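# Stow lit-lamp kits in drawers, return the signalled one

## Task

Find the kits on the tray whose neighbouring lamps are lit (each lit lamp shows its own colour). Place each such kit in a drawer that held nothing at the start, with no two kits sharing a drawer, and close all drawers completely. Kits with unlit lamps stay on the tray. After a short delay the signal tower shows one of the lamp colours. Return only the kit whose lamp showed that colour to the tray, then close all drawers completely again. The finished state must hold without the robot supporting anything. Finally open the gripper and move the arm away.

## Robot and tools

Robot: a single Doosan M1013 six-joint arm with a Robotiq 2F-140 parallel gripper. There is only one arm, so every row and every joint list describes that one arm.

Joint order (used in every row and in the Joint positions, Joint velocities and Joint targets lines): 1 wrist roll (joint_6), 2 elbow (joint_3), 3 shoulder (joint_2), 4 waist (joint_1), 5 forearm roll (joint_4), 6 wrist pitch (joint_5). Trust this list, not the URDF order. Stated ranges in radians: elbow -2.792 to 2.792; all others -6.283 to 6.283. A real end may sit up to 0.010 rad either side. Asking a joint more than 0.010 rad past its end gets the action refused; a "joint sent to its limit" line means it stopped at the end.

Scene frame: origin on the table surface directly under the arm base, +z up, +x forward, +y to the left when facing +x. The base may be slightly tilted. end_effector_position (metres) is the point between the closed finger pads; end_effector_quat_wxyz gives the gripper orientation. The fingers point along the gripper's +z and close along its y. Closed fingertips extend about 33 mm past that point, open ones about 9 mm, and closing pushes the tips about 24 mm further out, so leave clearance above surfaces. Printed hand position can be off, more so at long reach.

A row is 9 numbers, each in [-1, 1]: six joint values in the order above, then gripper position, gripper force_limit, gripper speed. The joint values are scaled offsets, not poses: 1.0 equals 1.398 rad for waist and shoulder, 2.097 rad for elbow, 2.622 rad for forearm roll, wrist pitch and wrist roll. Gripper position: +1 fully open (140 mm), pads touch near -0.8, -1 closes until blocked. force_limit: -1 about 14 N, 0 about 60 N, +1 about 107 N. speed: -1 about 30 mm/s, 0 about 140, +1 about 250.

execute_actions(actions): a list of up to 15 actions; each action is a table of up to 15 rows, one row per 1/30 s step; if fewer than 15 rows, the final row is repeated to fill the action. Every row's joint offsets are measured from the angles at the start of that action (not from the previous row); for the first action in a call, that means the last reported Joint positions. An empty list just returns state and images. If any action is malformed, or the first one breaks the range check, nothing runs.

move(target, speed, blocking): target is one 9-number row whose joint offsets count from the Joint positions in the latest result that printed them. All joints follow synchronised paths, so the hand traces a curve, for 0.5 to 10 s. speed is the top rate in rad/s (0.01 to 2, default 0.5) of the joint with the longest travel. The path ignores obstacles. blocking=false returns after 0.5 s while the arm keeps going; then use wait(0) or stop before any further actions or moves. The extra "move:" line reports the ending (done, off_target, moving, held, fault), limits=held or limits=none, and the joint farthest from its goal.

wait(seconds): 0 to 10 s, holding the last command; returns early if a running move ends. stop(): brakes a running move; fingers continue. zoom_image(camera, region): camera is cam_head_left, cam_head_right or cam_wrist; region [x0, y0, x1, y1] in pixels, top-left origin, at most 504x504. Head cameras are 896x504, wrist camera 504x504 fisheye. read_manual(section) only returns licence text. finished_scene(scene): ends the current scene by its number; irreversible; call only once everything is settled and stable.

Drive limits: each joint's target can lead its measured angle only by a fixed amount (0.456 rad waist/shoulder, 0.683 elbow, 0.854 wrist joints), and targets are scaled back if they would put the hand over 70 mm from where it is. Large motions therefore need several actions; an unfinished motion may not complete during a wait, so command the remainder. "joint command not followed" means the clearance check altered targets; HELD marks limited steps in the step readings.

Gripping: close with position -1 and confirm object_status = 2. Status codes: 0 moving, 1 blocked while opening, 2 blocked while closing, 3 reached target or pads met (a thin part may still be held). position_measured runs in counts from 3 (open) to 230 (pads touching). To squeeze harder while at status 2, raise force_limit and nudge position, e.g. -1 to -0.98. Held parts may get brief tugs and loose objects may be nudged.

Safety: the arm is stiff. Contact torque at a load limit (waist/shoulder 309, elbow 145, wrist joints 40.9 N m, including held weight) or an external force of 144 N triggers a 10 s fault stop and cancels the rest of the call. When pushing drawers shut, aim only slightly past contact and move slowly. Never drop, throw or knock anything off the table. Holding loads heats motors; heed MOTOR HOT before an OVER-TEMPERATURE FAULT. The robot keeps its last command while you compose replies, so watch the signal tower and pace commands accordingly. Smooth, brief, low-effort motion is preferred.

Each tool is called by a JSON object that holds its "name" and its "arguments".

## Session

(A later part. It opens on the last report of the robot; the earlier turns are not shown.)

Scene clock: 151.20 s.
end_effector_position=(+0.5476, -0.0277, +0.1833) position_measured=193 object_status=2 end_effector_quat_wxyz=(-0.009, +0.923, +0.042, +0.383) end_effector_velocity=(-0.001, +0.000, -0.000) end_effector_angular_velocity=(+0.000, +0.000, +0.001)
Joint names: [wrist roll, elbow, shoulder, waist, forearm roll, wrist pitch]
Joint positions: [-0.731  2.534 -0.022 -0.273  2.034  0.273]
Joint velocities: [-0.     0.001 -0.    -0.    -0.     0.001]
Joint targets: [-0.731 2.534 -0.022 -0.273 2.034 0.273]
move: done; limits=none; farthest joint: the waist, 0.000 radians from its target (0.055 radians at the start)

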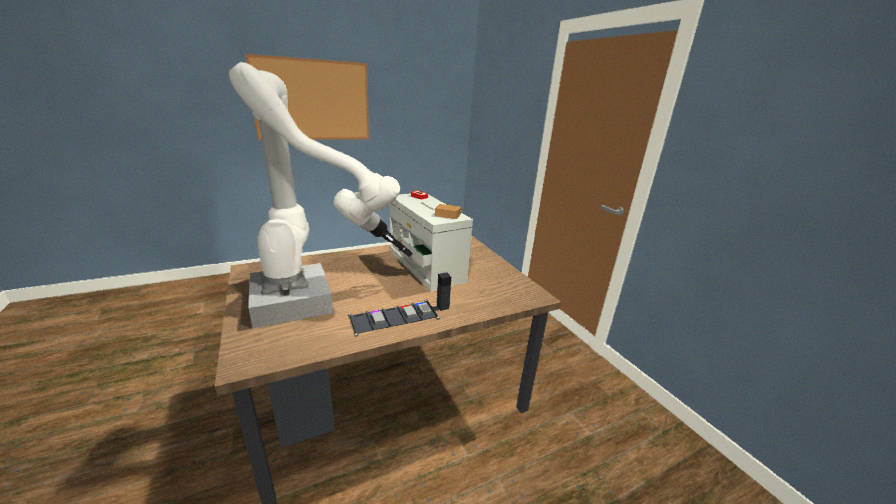

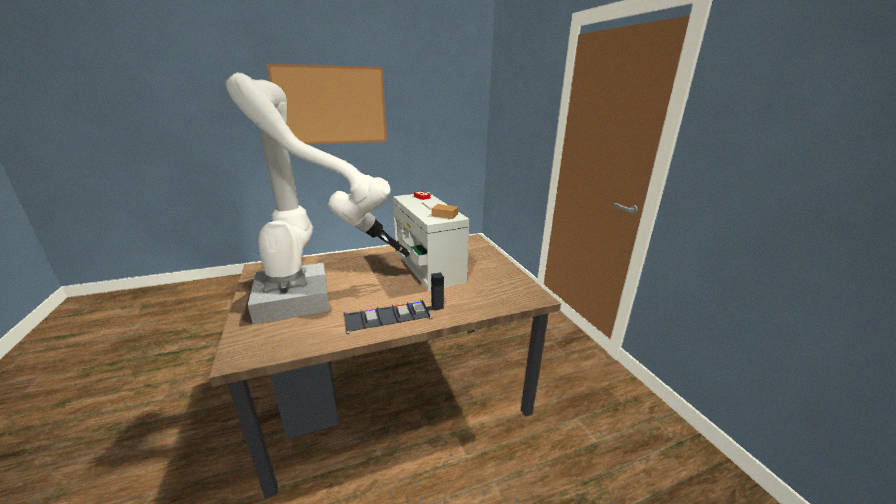

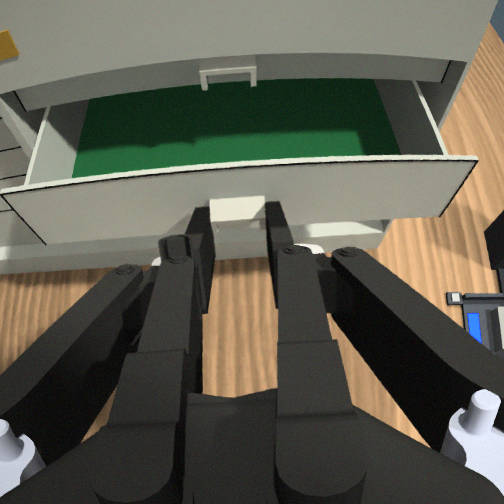

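{"name": "move", "arguments": {"target": [0.0416,0.044,-0.0765,-0.0587,-0.064,0.0148,-1,0,0], "speed": 0.4}}

{"name": "execute_actions", "arguments": {"actions": [[[0,0,0,0,0,0,0.3,0,0.3]]]}}

{"name": "move", "arguments": {"target": [0.378,-0.0525,-0.1611,-0.0075,-0.3617,0.0295,0.3,0,0], "speed": 1.6}}

{"name": "move", "arguments": {"target": [0.1734,-0.0889,0.399,-0.3016,-0.35,0.0835,0.3,0,0], "speed": 1.4}}

Scene clock: 163.23 s.
end_effector_position=(+0.4867, -0.0336, +0.1832) position_measured=193 object_status=2 end_effector_quat_wxyz=(-0.009, +0.923, +0.041, +0.383) end_effector_velocity=(-0.000, +0.000, -0.000) end_effector_angular_velocity=(+0.001, +0.000, -0.000)
Joint names: [wrist roll, elbow, shoulder, waist, forearm roll, wrist pitch]
Joint positions: [-0.622  2.626 -0.129 -0.356  1.867  0.312]
Joint velocities: [ 0.001  0.001 -0.    -0.    -0.     0.   ]
Joint targets: [-0.622 2.626 -0.129 -0.356 1.867 0.312]
move: done; limits=none; farthest joint: the waist, 0.000 radians from its target (0.082 radians at the start)

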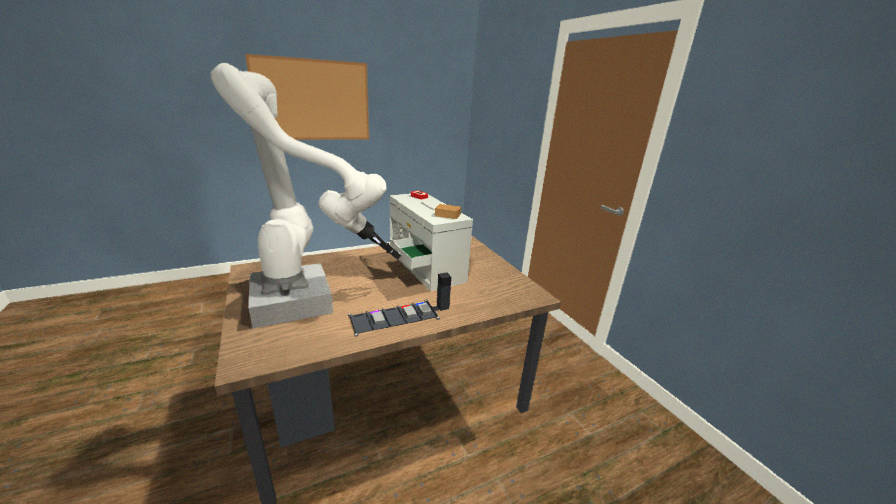

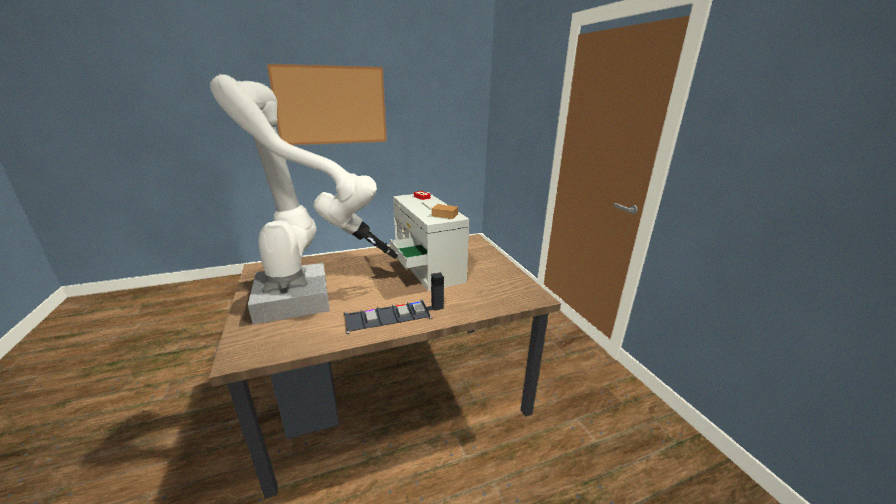

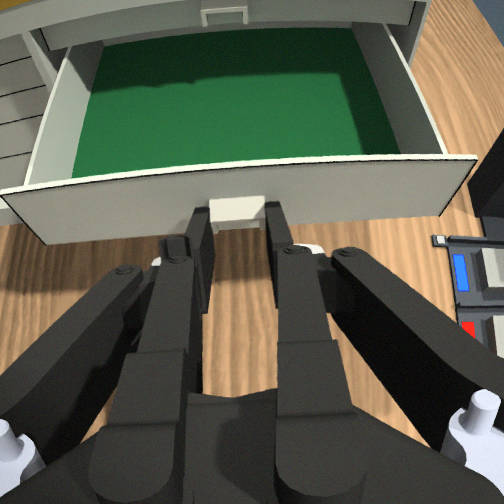

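Scene clock: 163.73 s.
end_effector_position=(+0.4866, -0.0337, +0.1832) position_measured=91 object_status=0 end_effector_quat_wxyz=(-0.009, +0.923, +0.041, +0.383) end_effector_velocity=(-0.000, +0.000, -0.001) end_effector_angular_velocity=(-0.001, +0.001, +0.002)
Joint names: [wrist roll, elbow, shoulder, waist, forearm roll, wrist pitch]
Joint positions: [-0.622  2.626 -0.129 -0.356  1.867  0.312]
Joint velocities: [-0.001 -0.     0.001 -0.    -0.001 -0.   ]
Joint targets: [-0.622 2.626 -0.129 -0.356 1.867 0.312]
Step readings (joint positions):
0: [-0.622 2.626 -0.129 -0.356 1.867 0.312]
1: [-0.622 2.626 -0.129 -0.356 1.867 0.312]
2: [-0.622 2.626 -0.129 -0.356 1.867 0.312]
4: [-0.622 2.626 -0.129 -0.356 1.867 0.312]
8: [-0.622 2.626 -0.129 -0.356 1.867 0.312]
15: Joint positions above

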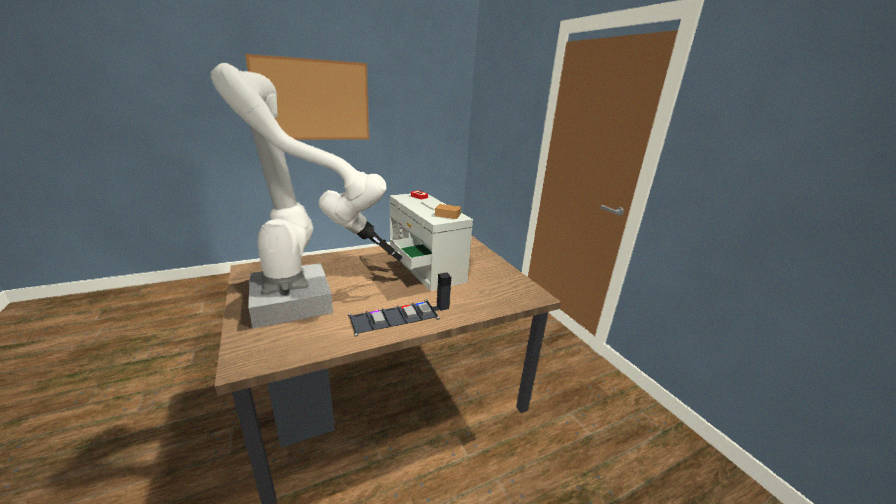

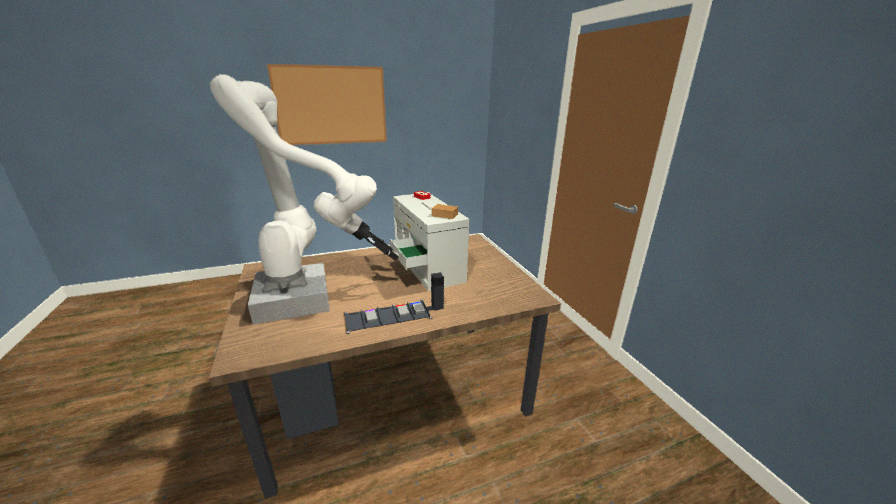

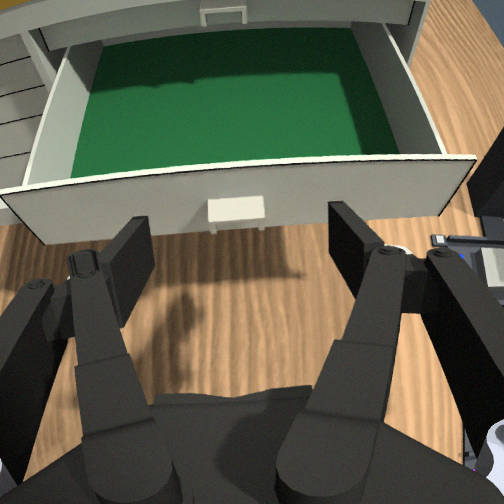

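Scene clock: 165.03 s.
end_effector_position=(+0.4794, -0.0320, +0.2853) position_measured=91 object_status=3 end_effector_quat_wxyz=(-0.010, +0.923, +0.041, +0.383) end_effector_velocity=(+0.000, -0.000, +0.000) end_effector_angular_velocity=(+0.000, -0.001, -0.002)
Joint names: [wrist roll, elbow, shoulder, waist, forearm roll, wrist pitch]
Joint positions: [ 0.369  2.516 -0.354 -0.366  0.918  0.389]
Joint velocities: [ 0.002 -0.    -0.    -0.    -0.001 -0.001]
Joint targets: [0.369 2.516 -0.354 -0.366 0.918 0.389]
move: done; limits=none; farthest joint: the waist, 0.000 radians from its target (0.011 radians at the start)

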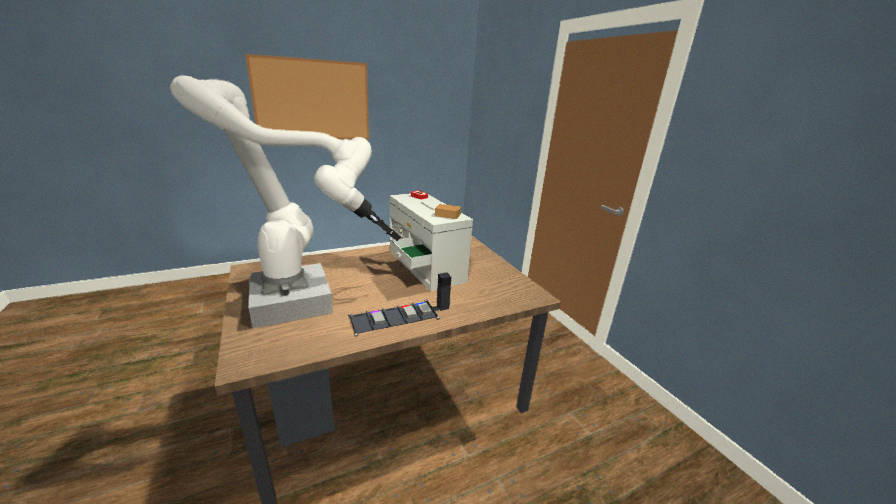

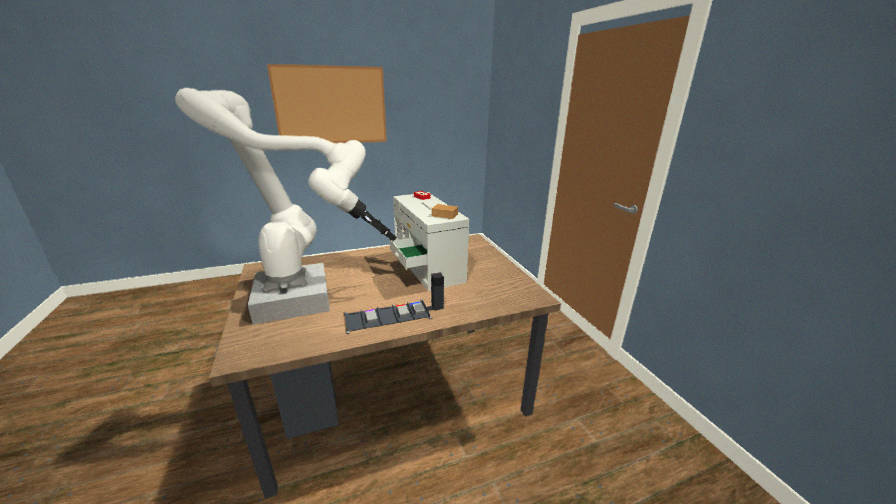

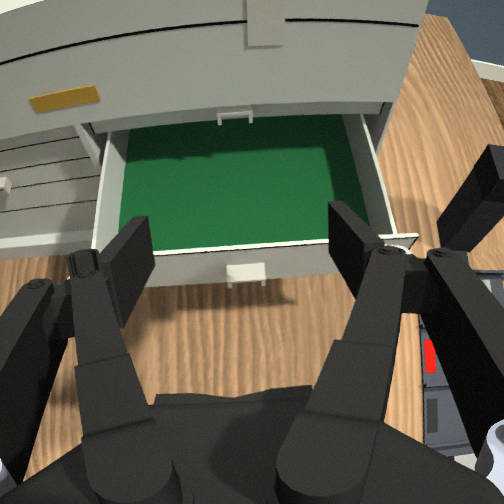

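Scene clock: 166.37 s.
end_effector_position=(+0.3412, -0.2878, +0.0698) position_measured=91 object_status=3 end_effector_quat_wxyz=(+0.007, +1.000, -0.016, +0.001) end_effector_velocity=(-0.001, +0.000, -0.001) end_effector_angular_velocity=(+0.001, +0.003, +0.003)
Joint names: [wrist roll, elbow, shoulder, waist, forearm roll, wrist pitch]
Joint positions: [ 0.824  2.33   0.203 -0.788  0.001  0.608]
Joint velocities: [-0.003 -0.     0.001 -0.001 -0.001  0.001]
Joint targets: [0.824 2.330 0.204 -0.788 0.001 0.608]
move: done; limits=none; farthest joint: the waist, 0.000 radians from its target (0.421 radians at the start)

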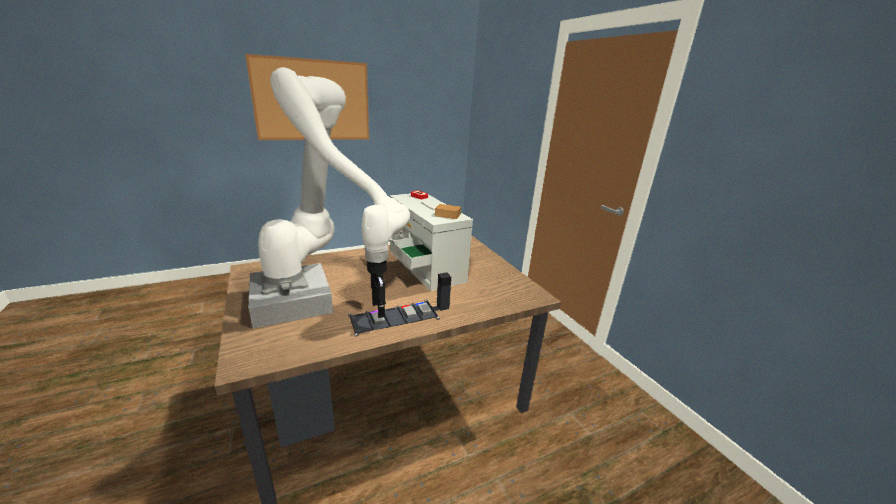

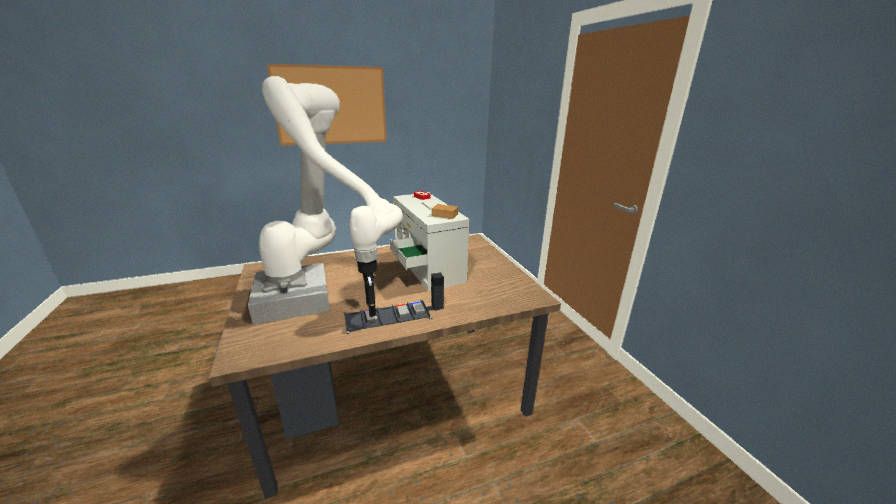

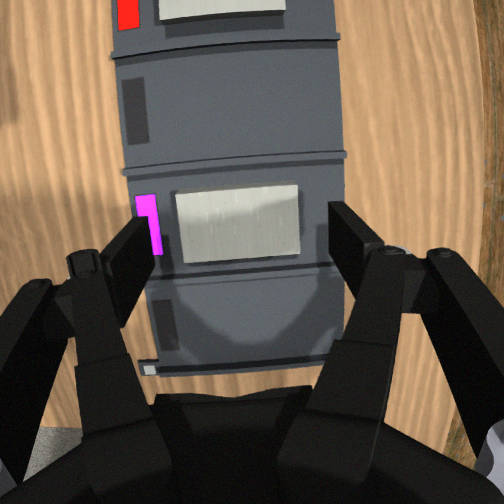

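{"name": "move", "arguments": {"target": [0,0.0082,0.0438,0,0,-0.0299,0.3,0,0], "speed": 0.3}}

{"name": "execute_actions", "arguments": {"actions": [[[0,0,0,0,0,0,-1,0,-0.4]]]}}

{"name": "move", "arguments": {"target": [0,-0.0814,-0.2341,0,0,0.19,-1,0,-0.4], "speed": 0.9}}

{"name": "move", "arguments": {"target": [0.2106,-0.1007,0.1348,0.478,0,0.0086,-1,0,-0.4], "speed": 1.2}}

Scene clock: 171.93 s.
end_effector_position=(+0.3412, -0.2883, +0.0375) position_measured=91 object_status=3 end_effector_quat_wxyz=(+0.007, +1.000, -0.016, +0.001) end_effector_velocity=(+0.001, -0.000, -0.000) end_effector_angular_velocity=(-0.001, -0.002, -0.000)
Joint names: [wrist roll, elbow, shoulder, waist, forearm roll, wrist pitch]
Joint positions: [ 0.824  2.347  0.265 -0.788  0.001  0.53 ]
Joint velocities: [-0.001  0.     0.    -0.     0.001 -0.002]
Joint targets: [0.824 2.347 0.265 -0.788 0.001 0.530]
move: done; limits=none; farthest joint: the waist, 0.000 radians from its target (0.000 radians at the start)

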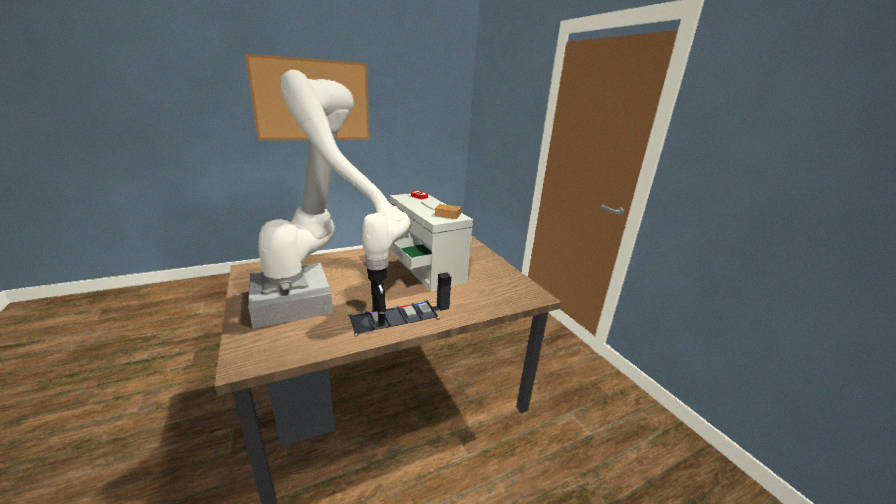

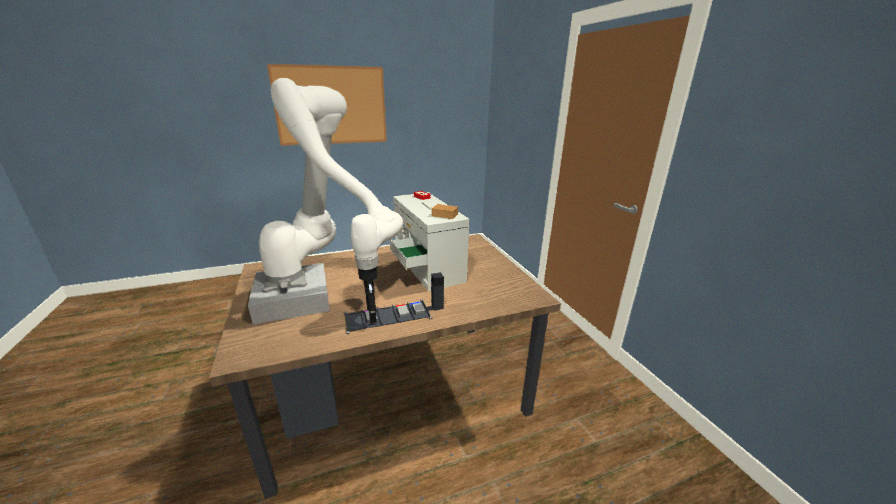

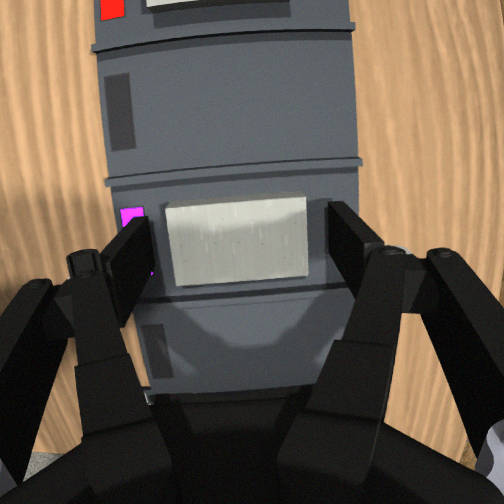

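Scene clock: 172.43 s.
end_effector_position=(+0.3412, -0.2883, +0.0375) position_measured=132 object_status=2 end_effector_quat_wxyz=(+0.007, +1.000, -0.016, +0.001) end_effector_velocity=(+0.000, -0.000, -0.000) end_effector_angular_velocity=(-0.001, -0.001, -0.000)
Joint names: [wrist roll, elbow, shoulder, waist, forearm roll, wrist pitch]
Joint positions: [ 0.824  2.347  0.264 -0.788  0.001  0.53 ]
Joint velocities: [ 0.001  0.     0.     0.     0.    -0.001]
Joint targets: [0.824 2.347 0.265 -0.788 0.001 0.530]
Step readings (joint positions):
0: [0.824 2.347 0.265 -0.788 0.001 0.530]
1: [0.824 2.347 0.265 -0.788 0.001 0.530]
2: [0.824 2.347 0.265 -0.788 0.001 0.530]
4: [0.824 2.347 0.265 -0.788 0.001 0.530]
8: [0.824 2.347 0.265 -0.788 0.001 0.530]
15: Joint positions above

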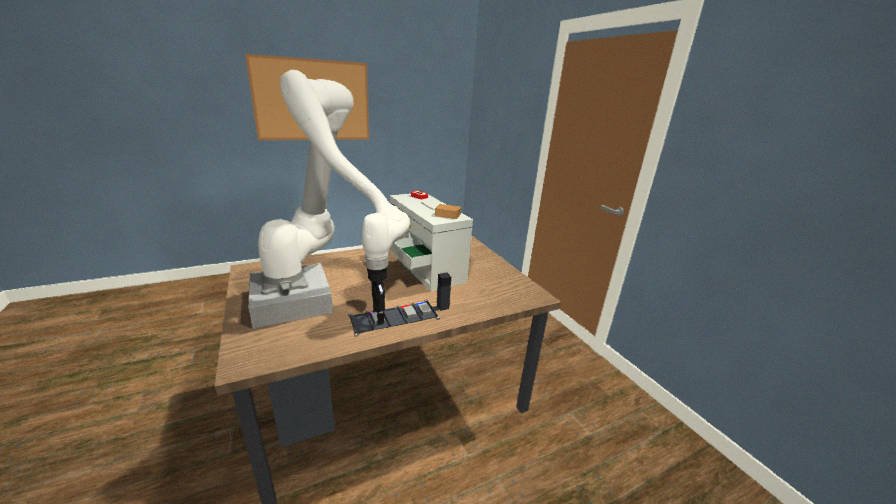

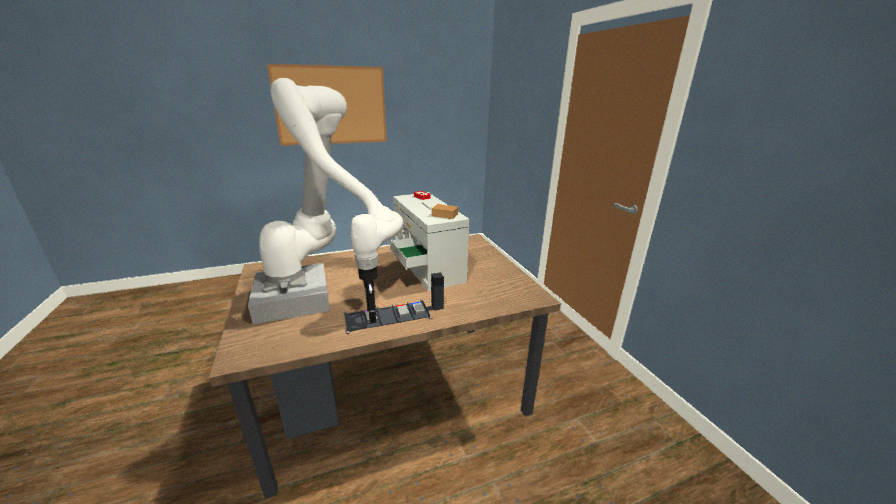

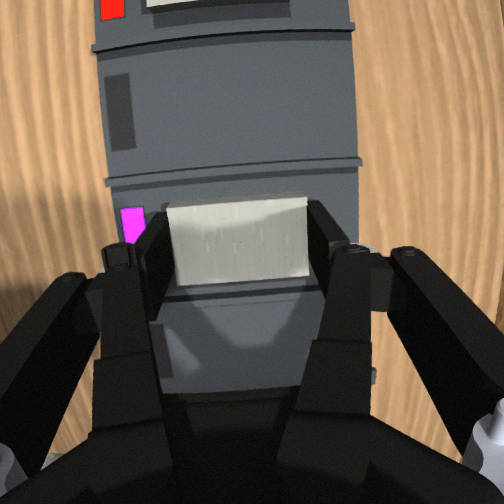

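Scene clock: 173.53 s.
end_effector_position=(+0.3374, -0.2817, +0.2513) position_measured=132 object_status=2 end_effector_quat_wxyz=(+0.007, +1.000, -0.016, +0.001) end_effector_velocity=(+0.000, +0.000, +0.001) end_effector_angular_velocity=(-0.000, -0.001, -0.002)
Joint names: [wrist roll, elbow, shoulder, waist, forearm roll, wrist pitch]
Joint positions: [ 0.824  2.176 -0.063 -0.788  0.001  1.028]
Joint velocities: [ 0.002 -0.    -0.001 -0.     0.001  0.001]
Joint targets: [0.824 2.176 -0.063 -0.788 0.001 1.028]
move: done; limits=none; farthest joint: the shoulder, 0.001 radians from its target (0.328 radians at the start)

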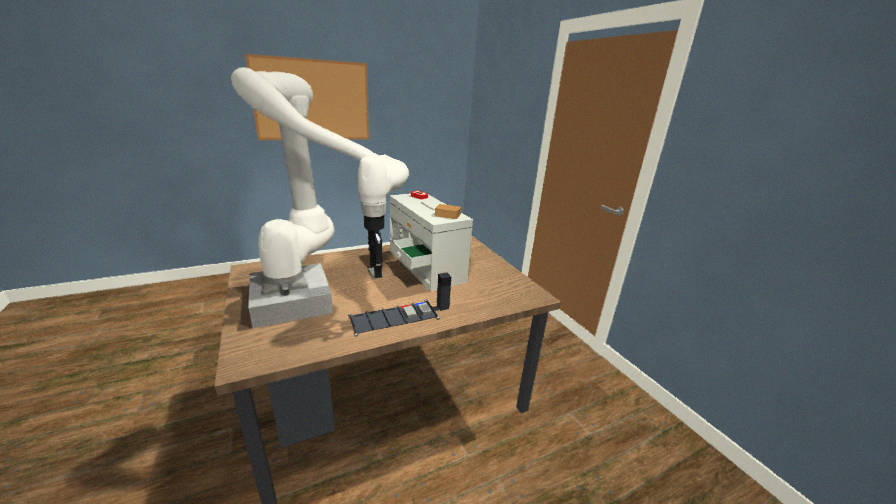

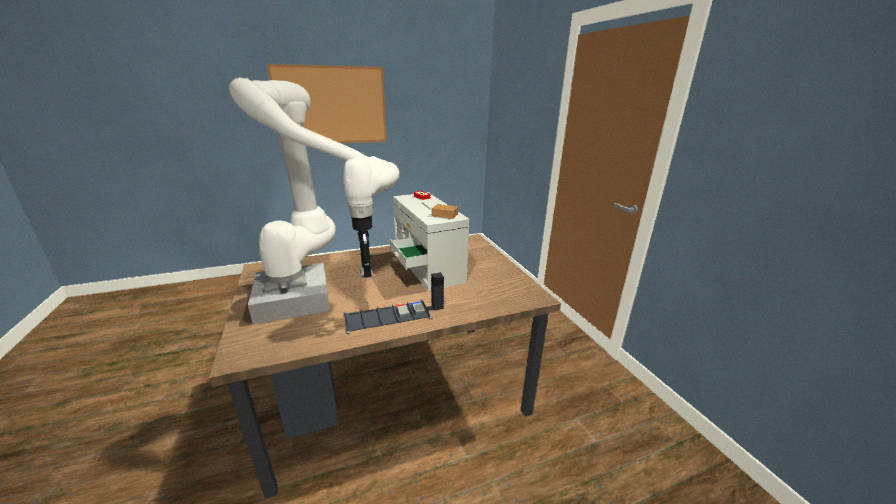

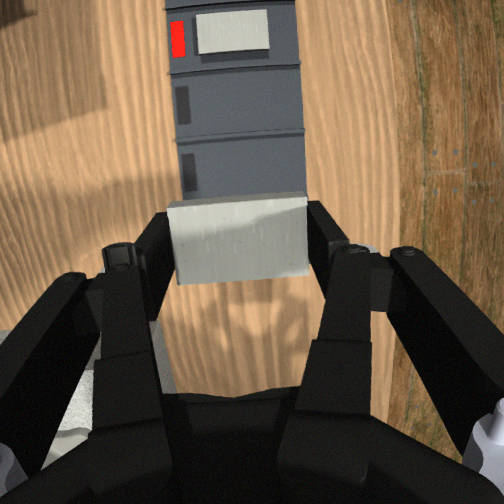

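Scene clock: 174.80 s.
end_effector_position=(+0.5630, -0.0249, +0.2552) position_measured=132 object_status=2 end_effector_quat_wxyz=(+0.007, +0.999, +0.042, +0.001) end_effector_velocity=(+0.000, +0.001, +0.000) end_effector_angular_velocity=(+0.000, -0.000, -0.002)
Joint names: [wrist roll, elbow, shoulder, waist, forearm roll, wrist pitch]
Joint positions: [ 1.376  1.965  0.126 -0.12   0.001  1.05 ]
Joint velocities: [ 0.003 -0.    -0.     0.001  0.001  0.   ]
Joint targets: [1.376 1.965 0.126 -0.120 0.001 1.050]
move: done; limits=none; farthest joint: the waist, 0.000 radians from its target (0.668 radians at the start)

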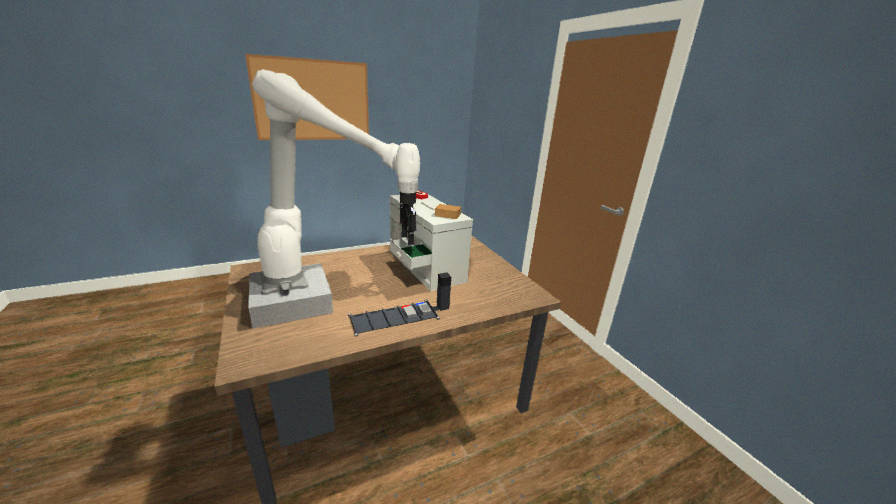

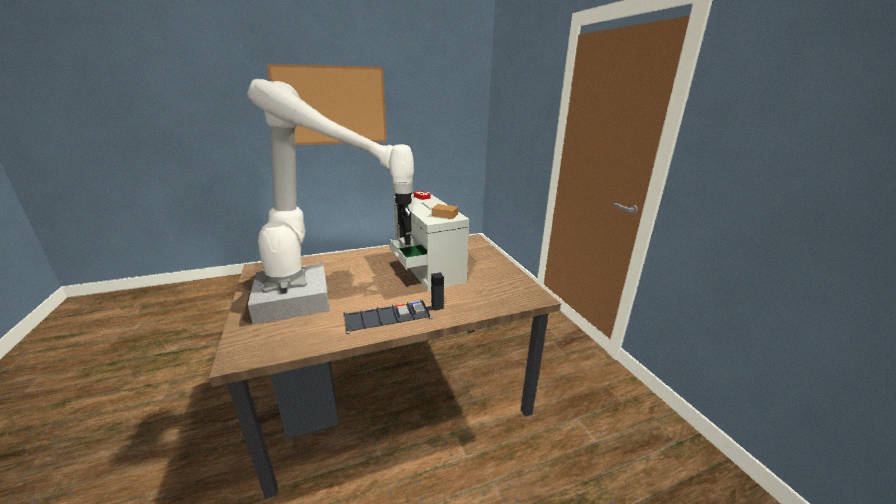

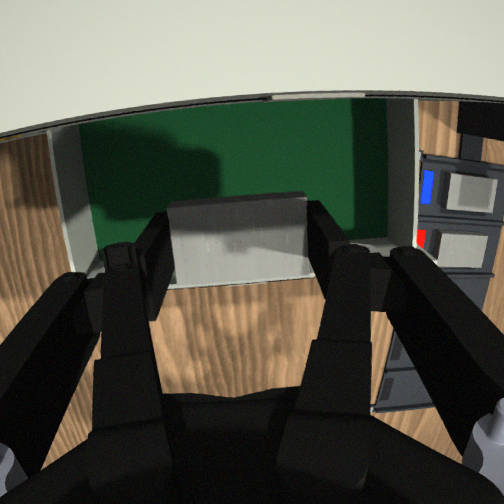

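{"name": "move", "arguments": {"target": [0,0.0343,0.0536,0,0,-0.056,-1,0,-0.4], "speed": 0.3}}

{"name": "execute_actions", "arguments": {"actions": [[[0,0,0,0,0,0,0.2,0,-0.2]],[[0,-0.0343,-0.0536,0,0,0.056,0.2,0,0]]]}}

{"name": "move", "arguments": {"target": [-0.3841,0.2628,-0.3433,-0.176,0.3497,-0.2521,0.3,0,0], "speed": 1.6}}

{"name": "move", "arguments": {"target": [-0.378,0.0525,0.1611,0.0075,0.3617,-0.0295,0.3,0,0], "speed": 1.6}}

Scene clock: 179.13 s.
end_effector_position=(+0.5631, -0.0259, +0.1797) position_measured=132 object_status=2 end_effector_quat_wxyz=(+0.007, +0.999, +0.042, +0.001) end_effector_velocity=(-0.000, -0.000, -0.000) end_effector_angular_velocity=(-0.000, +0.001, +0.000)
Joint names: [wrist roll, elbow, shoulder, waist, forearm roll, wrist pitch]
Joint positions: [ 1.376  2.037  0.201 -0.12   0.001  0.904]
Joint velocities: [-0.     0.     0.    -0.    -0.001  0.001]
Joint targets: [1.376 2.037 0.201 -0.120 0.001 0.904]
move: done; limits=none; farthest joint: the waist, 0.000 radians from its target (0.000 radians at the start)

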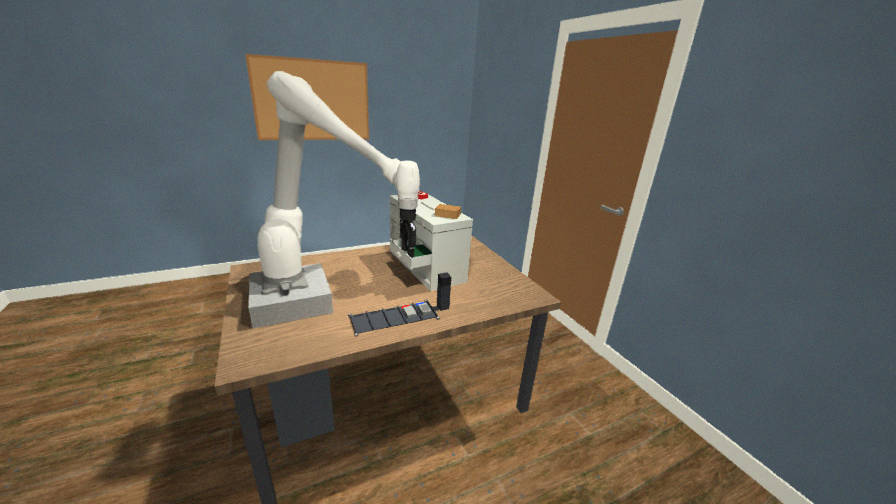

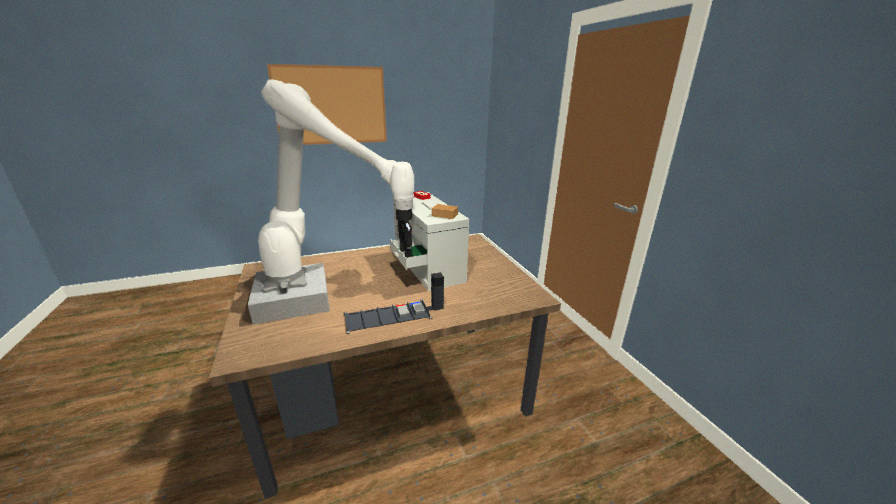

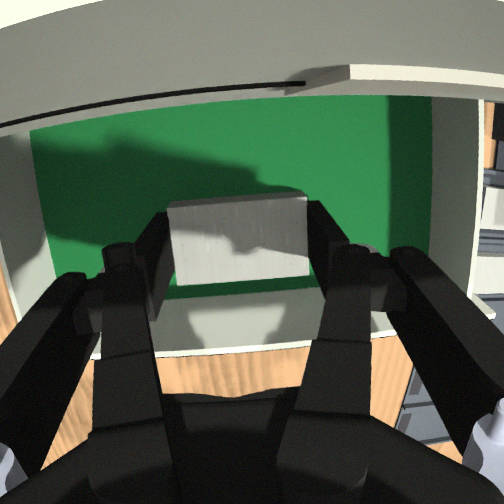

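Scene clock: 180.13 s.
end_effector_position=(+0.5630, -0.0249, +0.2552) position_measured=104 object_status=3 end_effector_quat_wxyz=(+0.007, +0.999, +0.042, +0.001) end_effector_velocity=(+0.000, -0.000, +0.000) end_effector_angular_velocity=(-0.001, -0.000, +0.001)
Joint names: [wrist roll, elbow, shoulder, waist, forearm roll, wrist pitch]
Joint positions: [ 1.376  1.965  0.126 -0.12   0.001  1.05 ]
Joint velocities: [-0.001 -0.    -0.     0.    -0.001  0.001]
Joint targets: [1.376 1.965 0.126 -0.120 0.001 1.050]
Step readings (joint positions; steps 1 to 15: 1st action; 16 to 30: 2nd action):
0: [1.376 2.037 0.201 -0.120 0.001 0.904]
1: [1.376 2.037 0.201 -0.120 0.001 0.904]
2: [1.376 2.037 0.201 -0.120 0.001 0.904]
4: [1.376 2.037 0.201 -0.120 0.001 0.904]
8: [1.376 2.037 0.201 -0.120 0.001 0.904]
15: [1.376 2.037 0.201 -0.120 0.001 0.904]
16: [1.376 2.037 0.200 -0.120 0.001 0.904]
17: [1.376 2.032 0.195 -0.120 0.001 0.916]
19: [1.376 2.001 0.164 -0.120 0.001 0.978]
23: [1.376 1.966 0.126 -0.120 0.001 1.048]
30: Joint positions above

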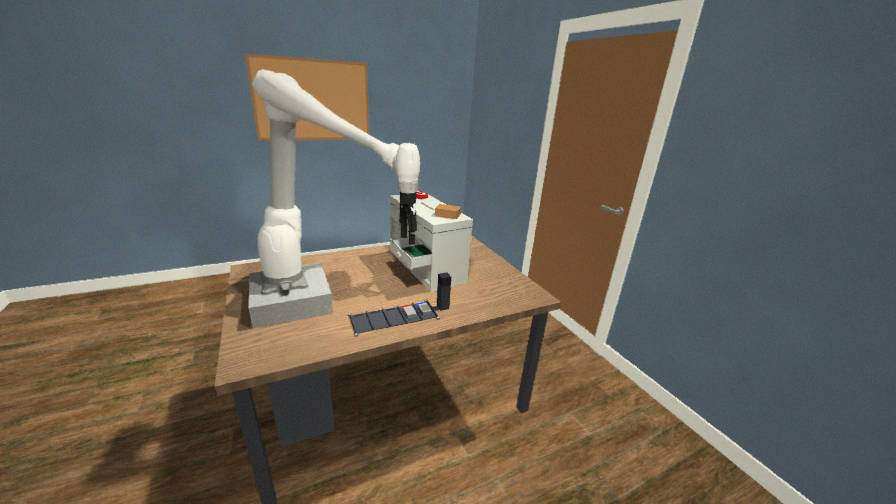

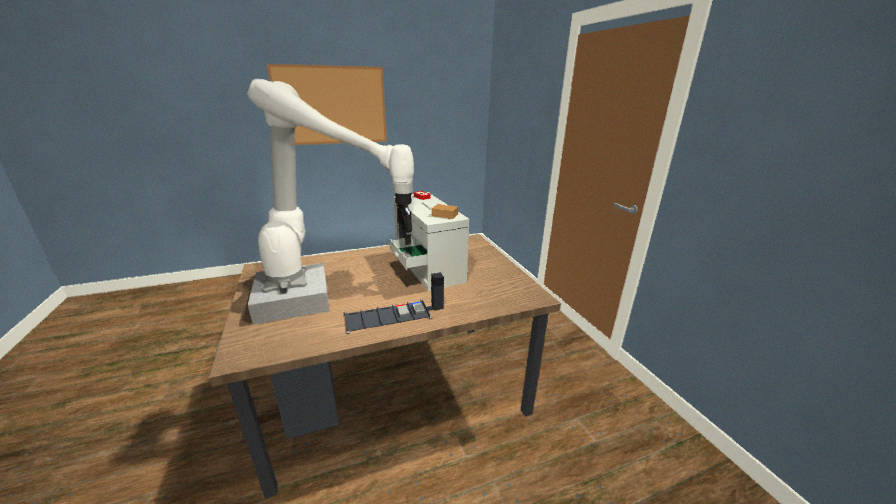

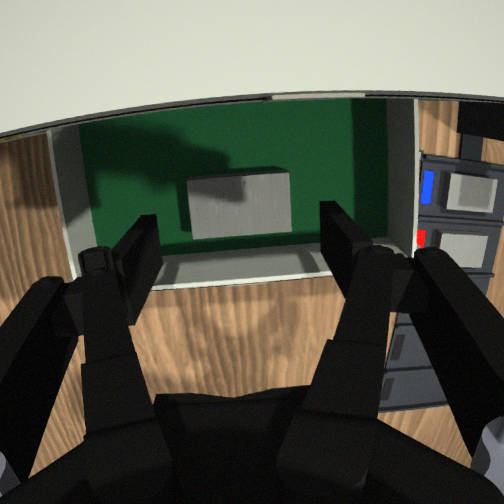

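Scene clock: 181.43 s.
end_effector_position=(+0.4793, -0.0318, +0.2850) position_measured=91 object_status=3 end_effector_quat_wxyz=(-0.010, +0.923, +0.042, +0.383) end_effector_velocity=(-0.000, -0.000, +0.000) end_effector_angular_velocity=(-0.002, -0.001, +0.000)
Joint names: [wrist roll, elbow, shoulder, waist, forearm roll, wrist pitch]
Joint positions: [ 0.369  2.516 -0.354 -0.366  0.918  0.39 ]
Joint velocities: [-0.002  0.    -0.001 -0.     0.    -0.001]
Joint targets: [0.369 2.516 -0.354 -0.366 0.918 0.390]
move: done; limits=none; farthest joint: the waist, 0.000 radians from its target (0.246 radians at the start)

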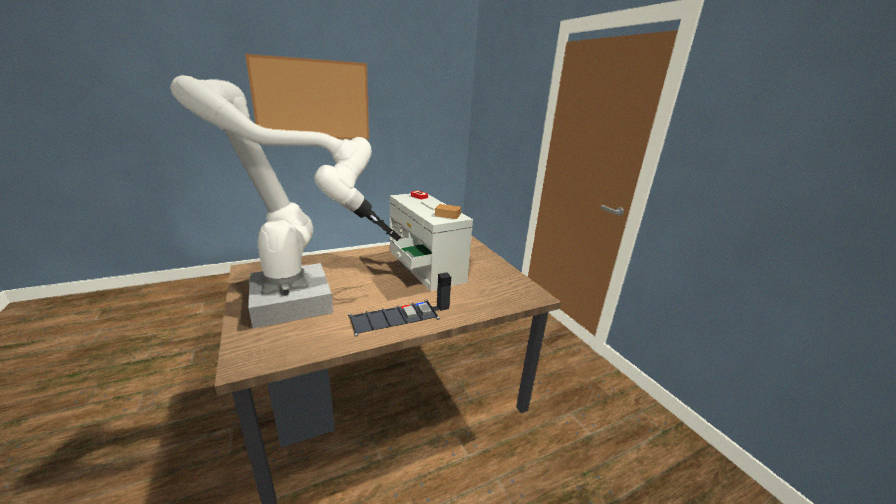

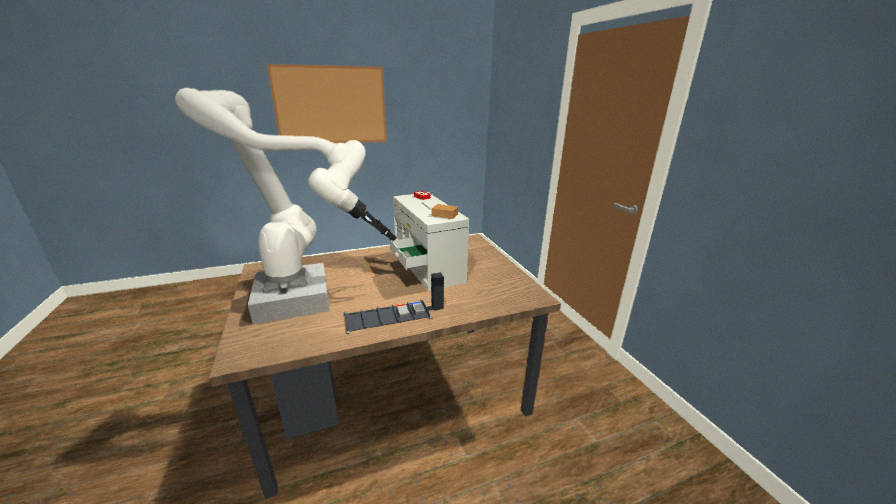

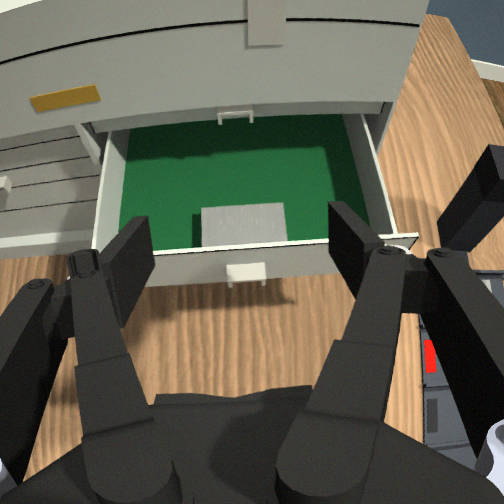

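Scene clock: 182.73 s.
end_effector_position=(+0.4866, -0.0334, +0.1830) position_measured=91 object_status=3 end_effector_quat_wxyz=(-0.009, +0.923, +0.041, +0.383) end_effector_velocity=(+0.000, +0.000, +0.000) end_effector_angular_velocity=(-0.001, -0.001, +0.001)
Joint names: [wrist roll, elbow, shoulder, waist, forearm roll, wrist pitch]
Joint positions: [-0.622  2.626 -0.129 -0.355  1.866  0.312]
Joint velocities: [-0.001  0.    -0.    -0.     0.     0.   ]
Joint targets: [-0.622 2.626 -0.129 -0.355 1.866 0.312]
move: done; limits=none; farthest joint: the waist, 0.000 radians from its target (0.010 radians at the start)

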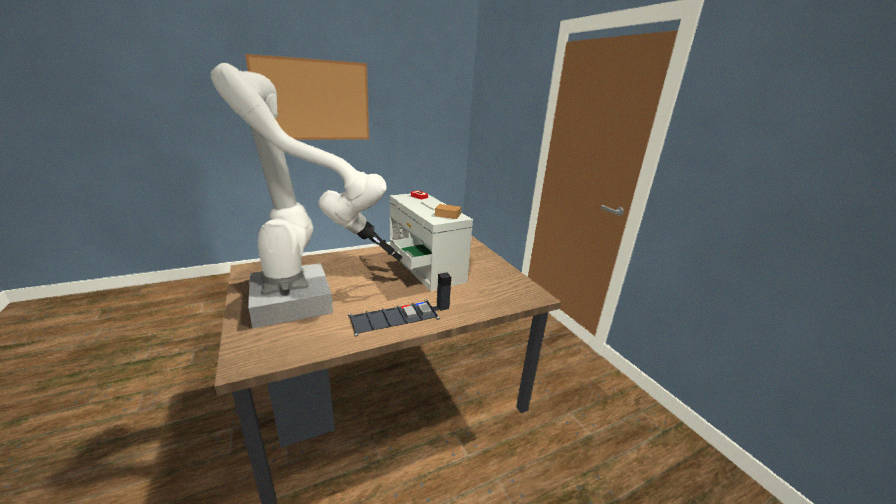

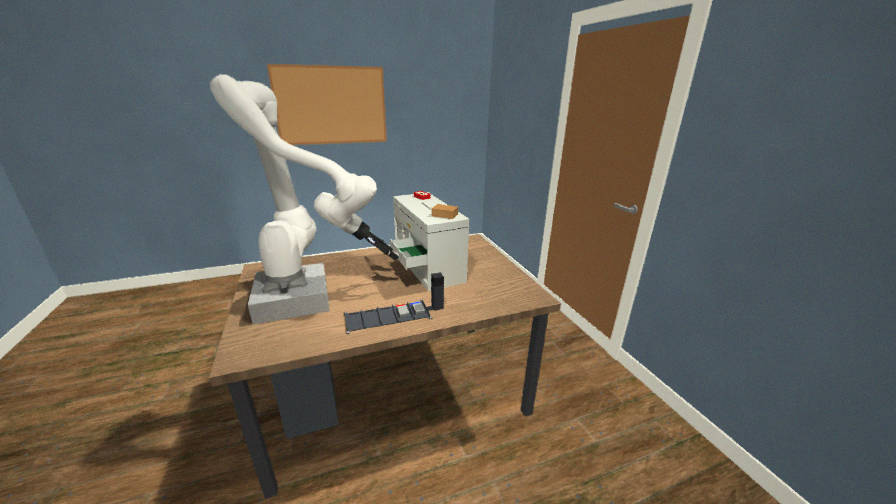

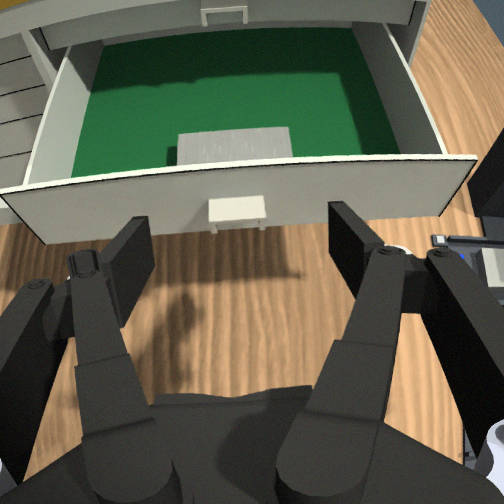

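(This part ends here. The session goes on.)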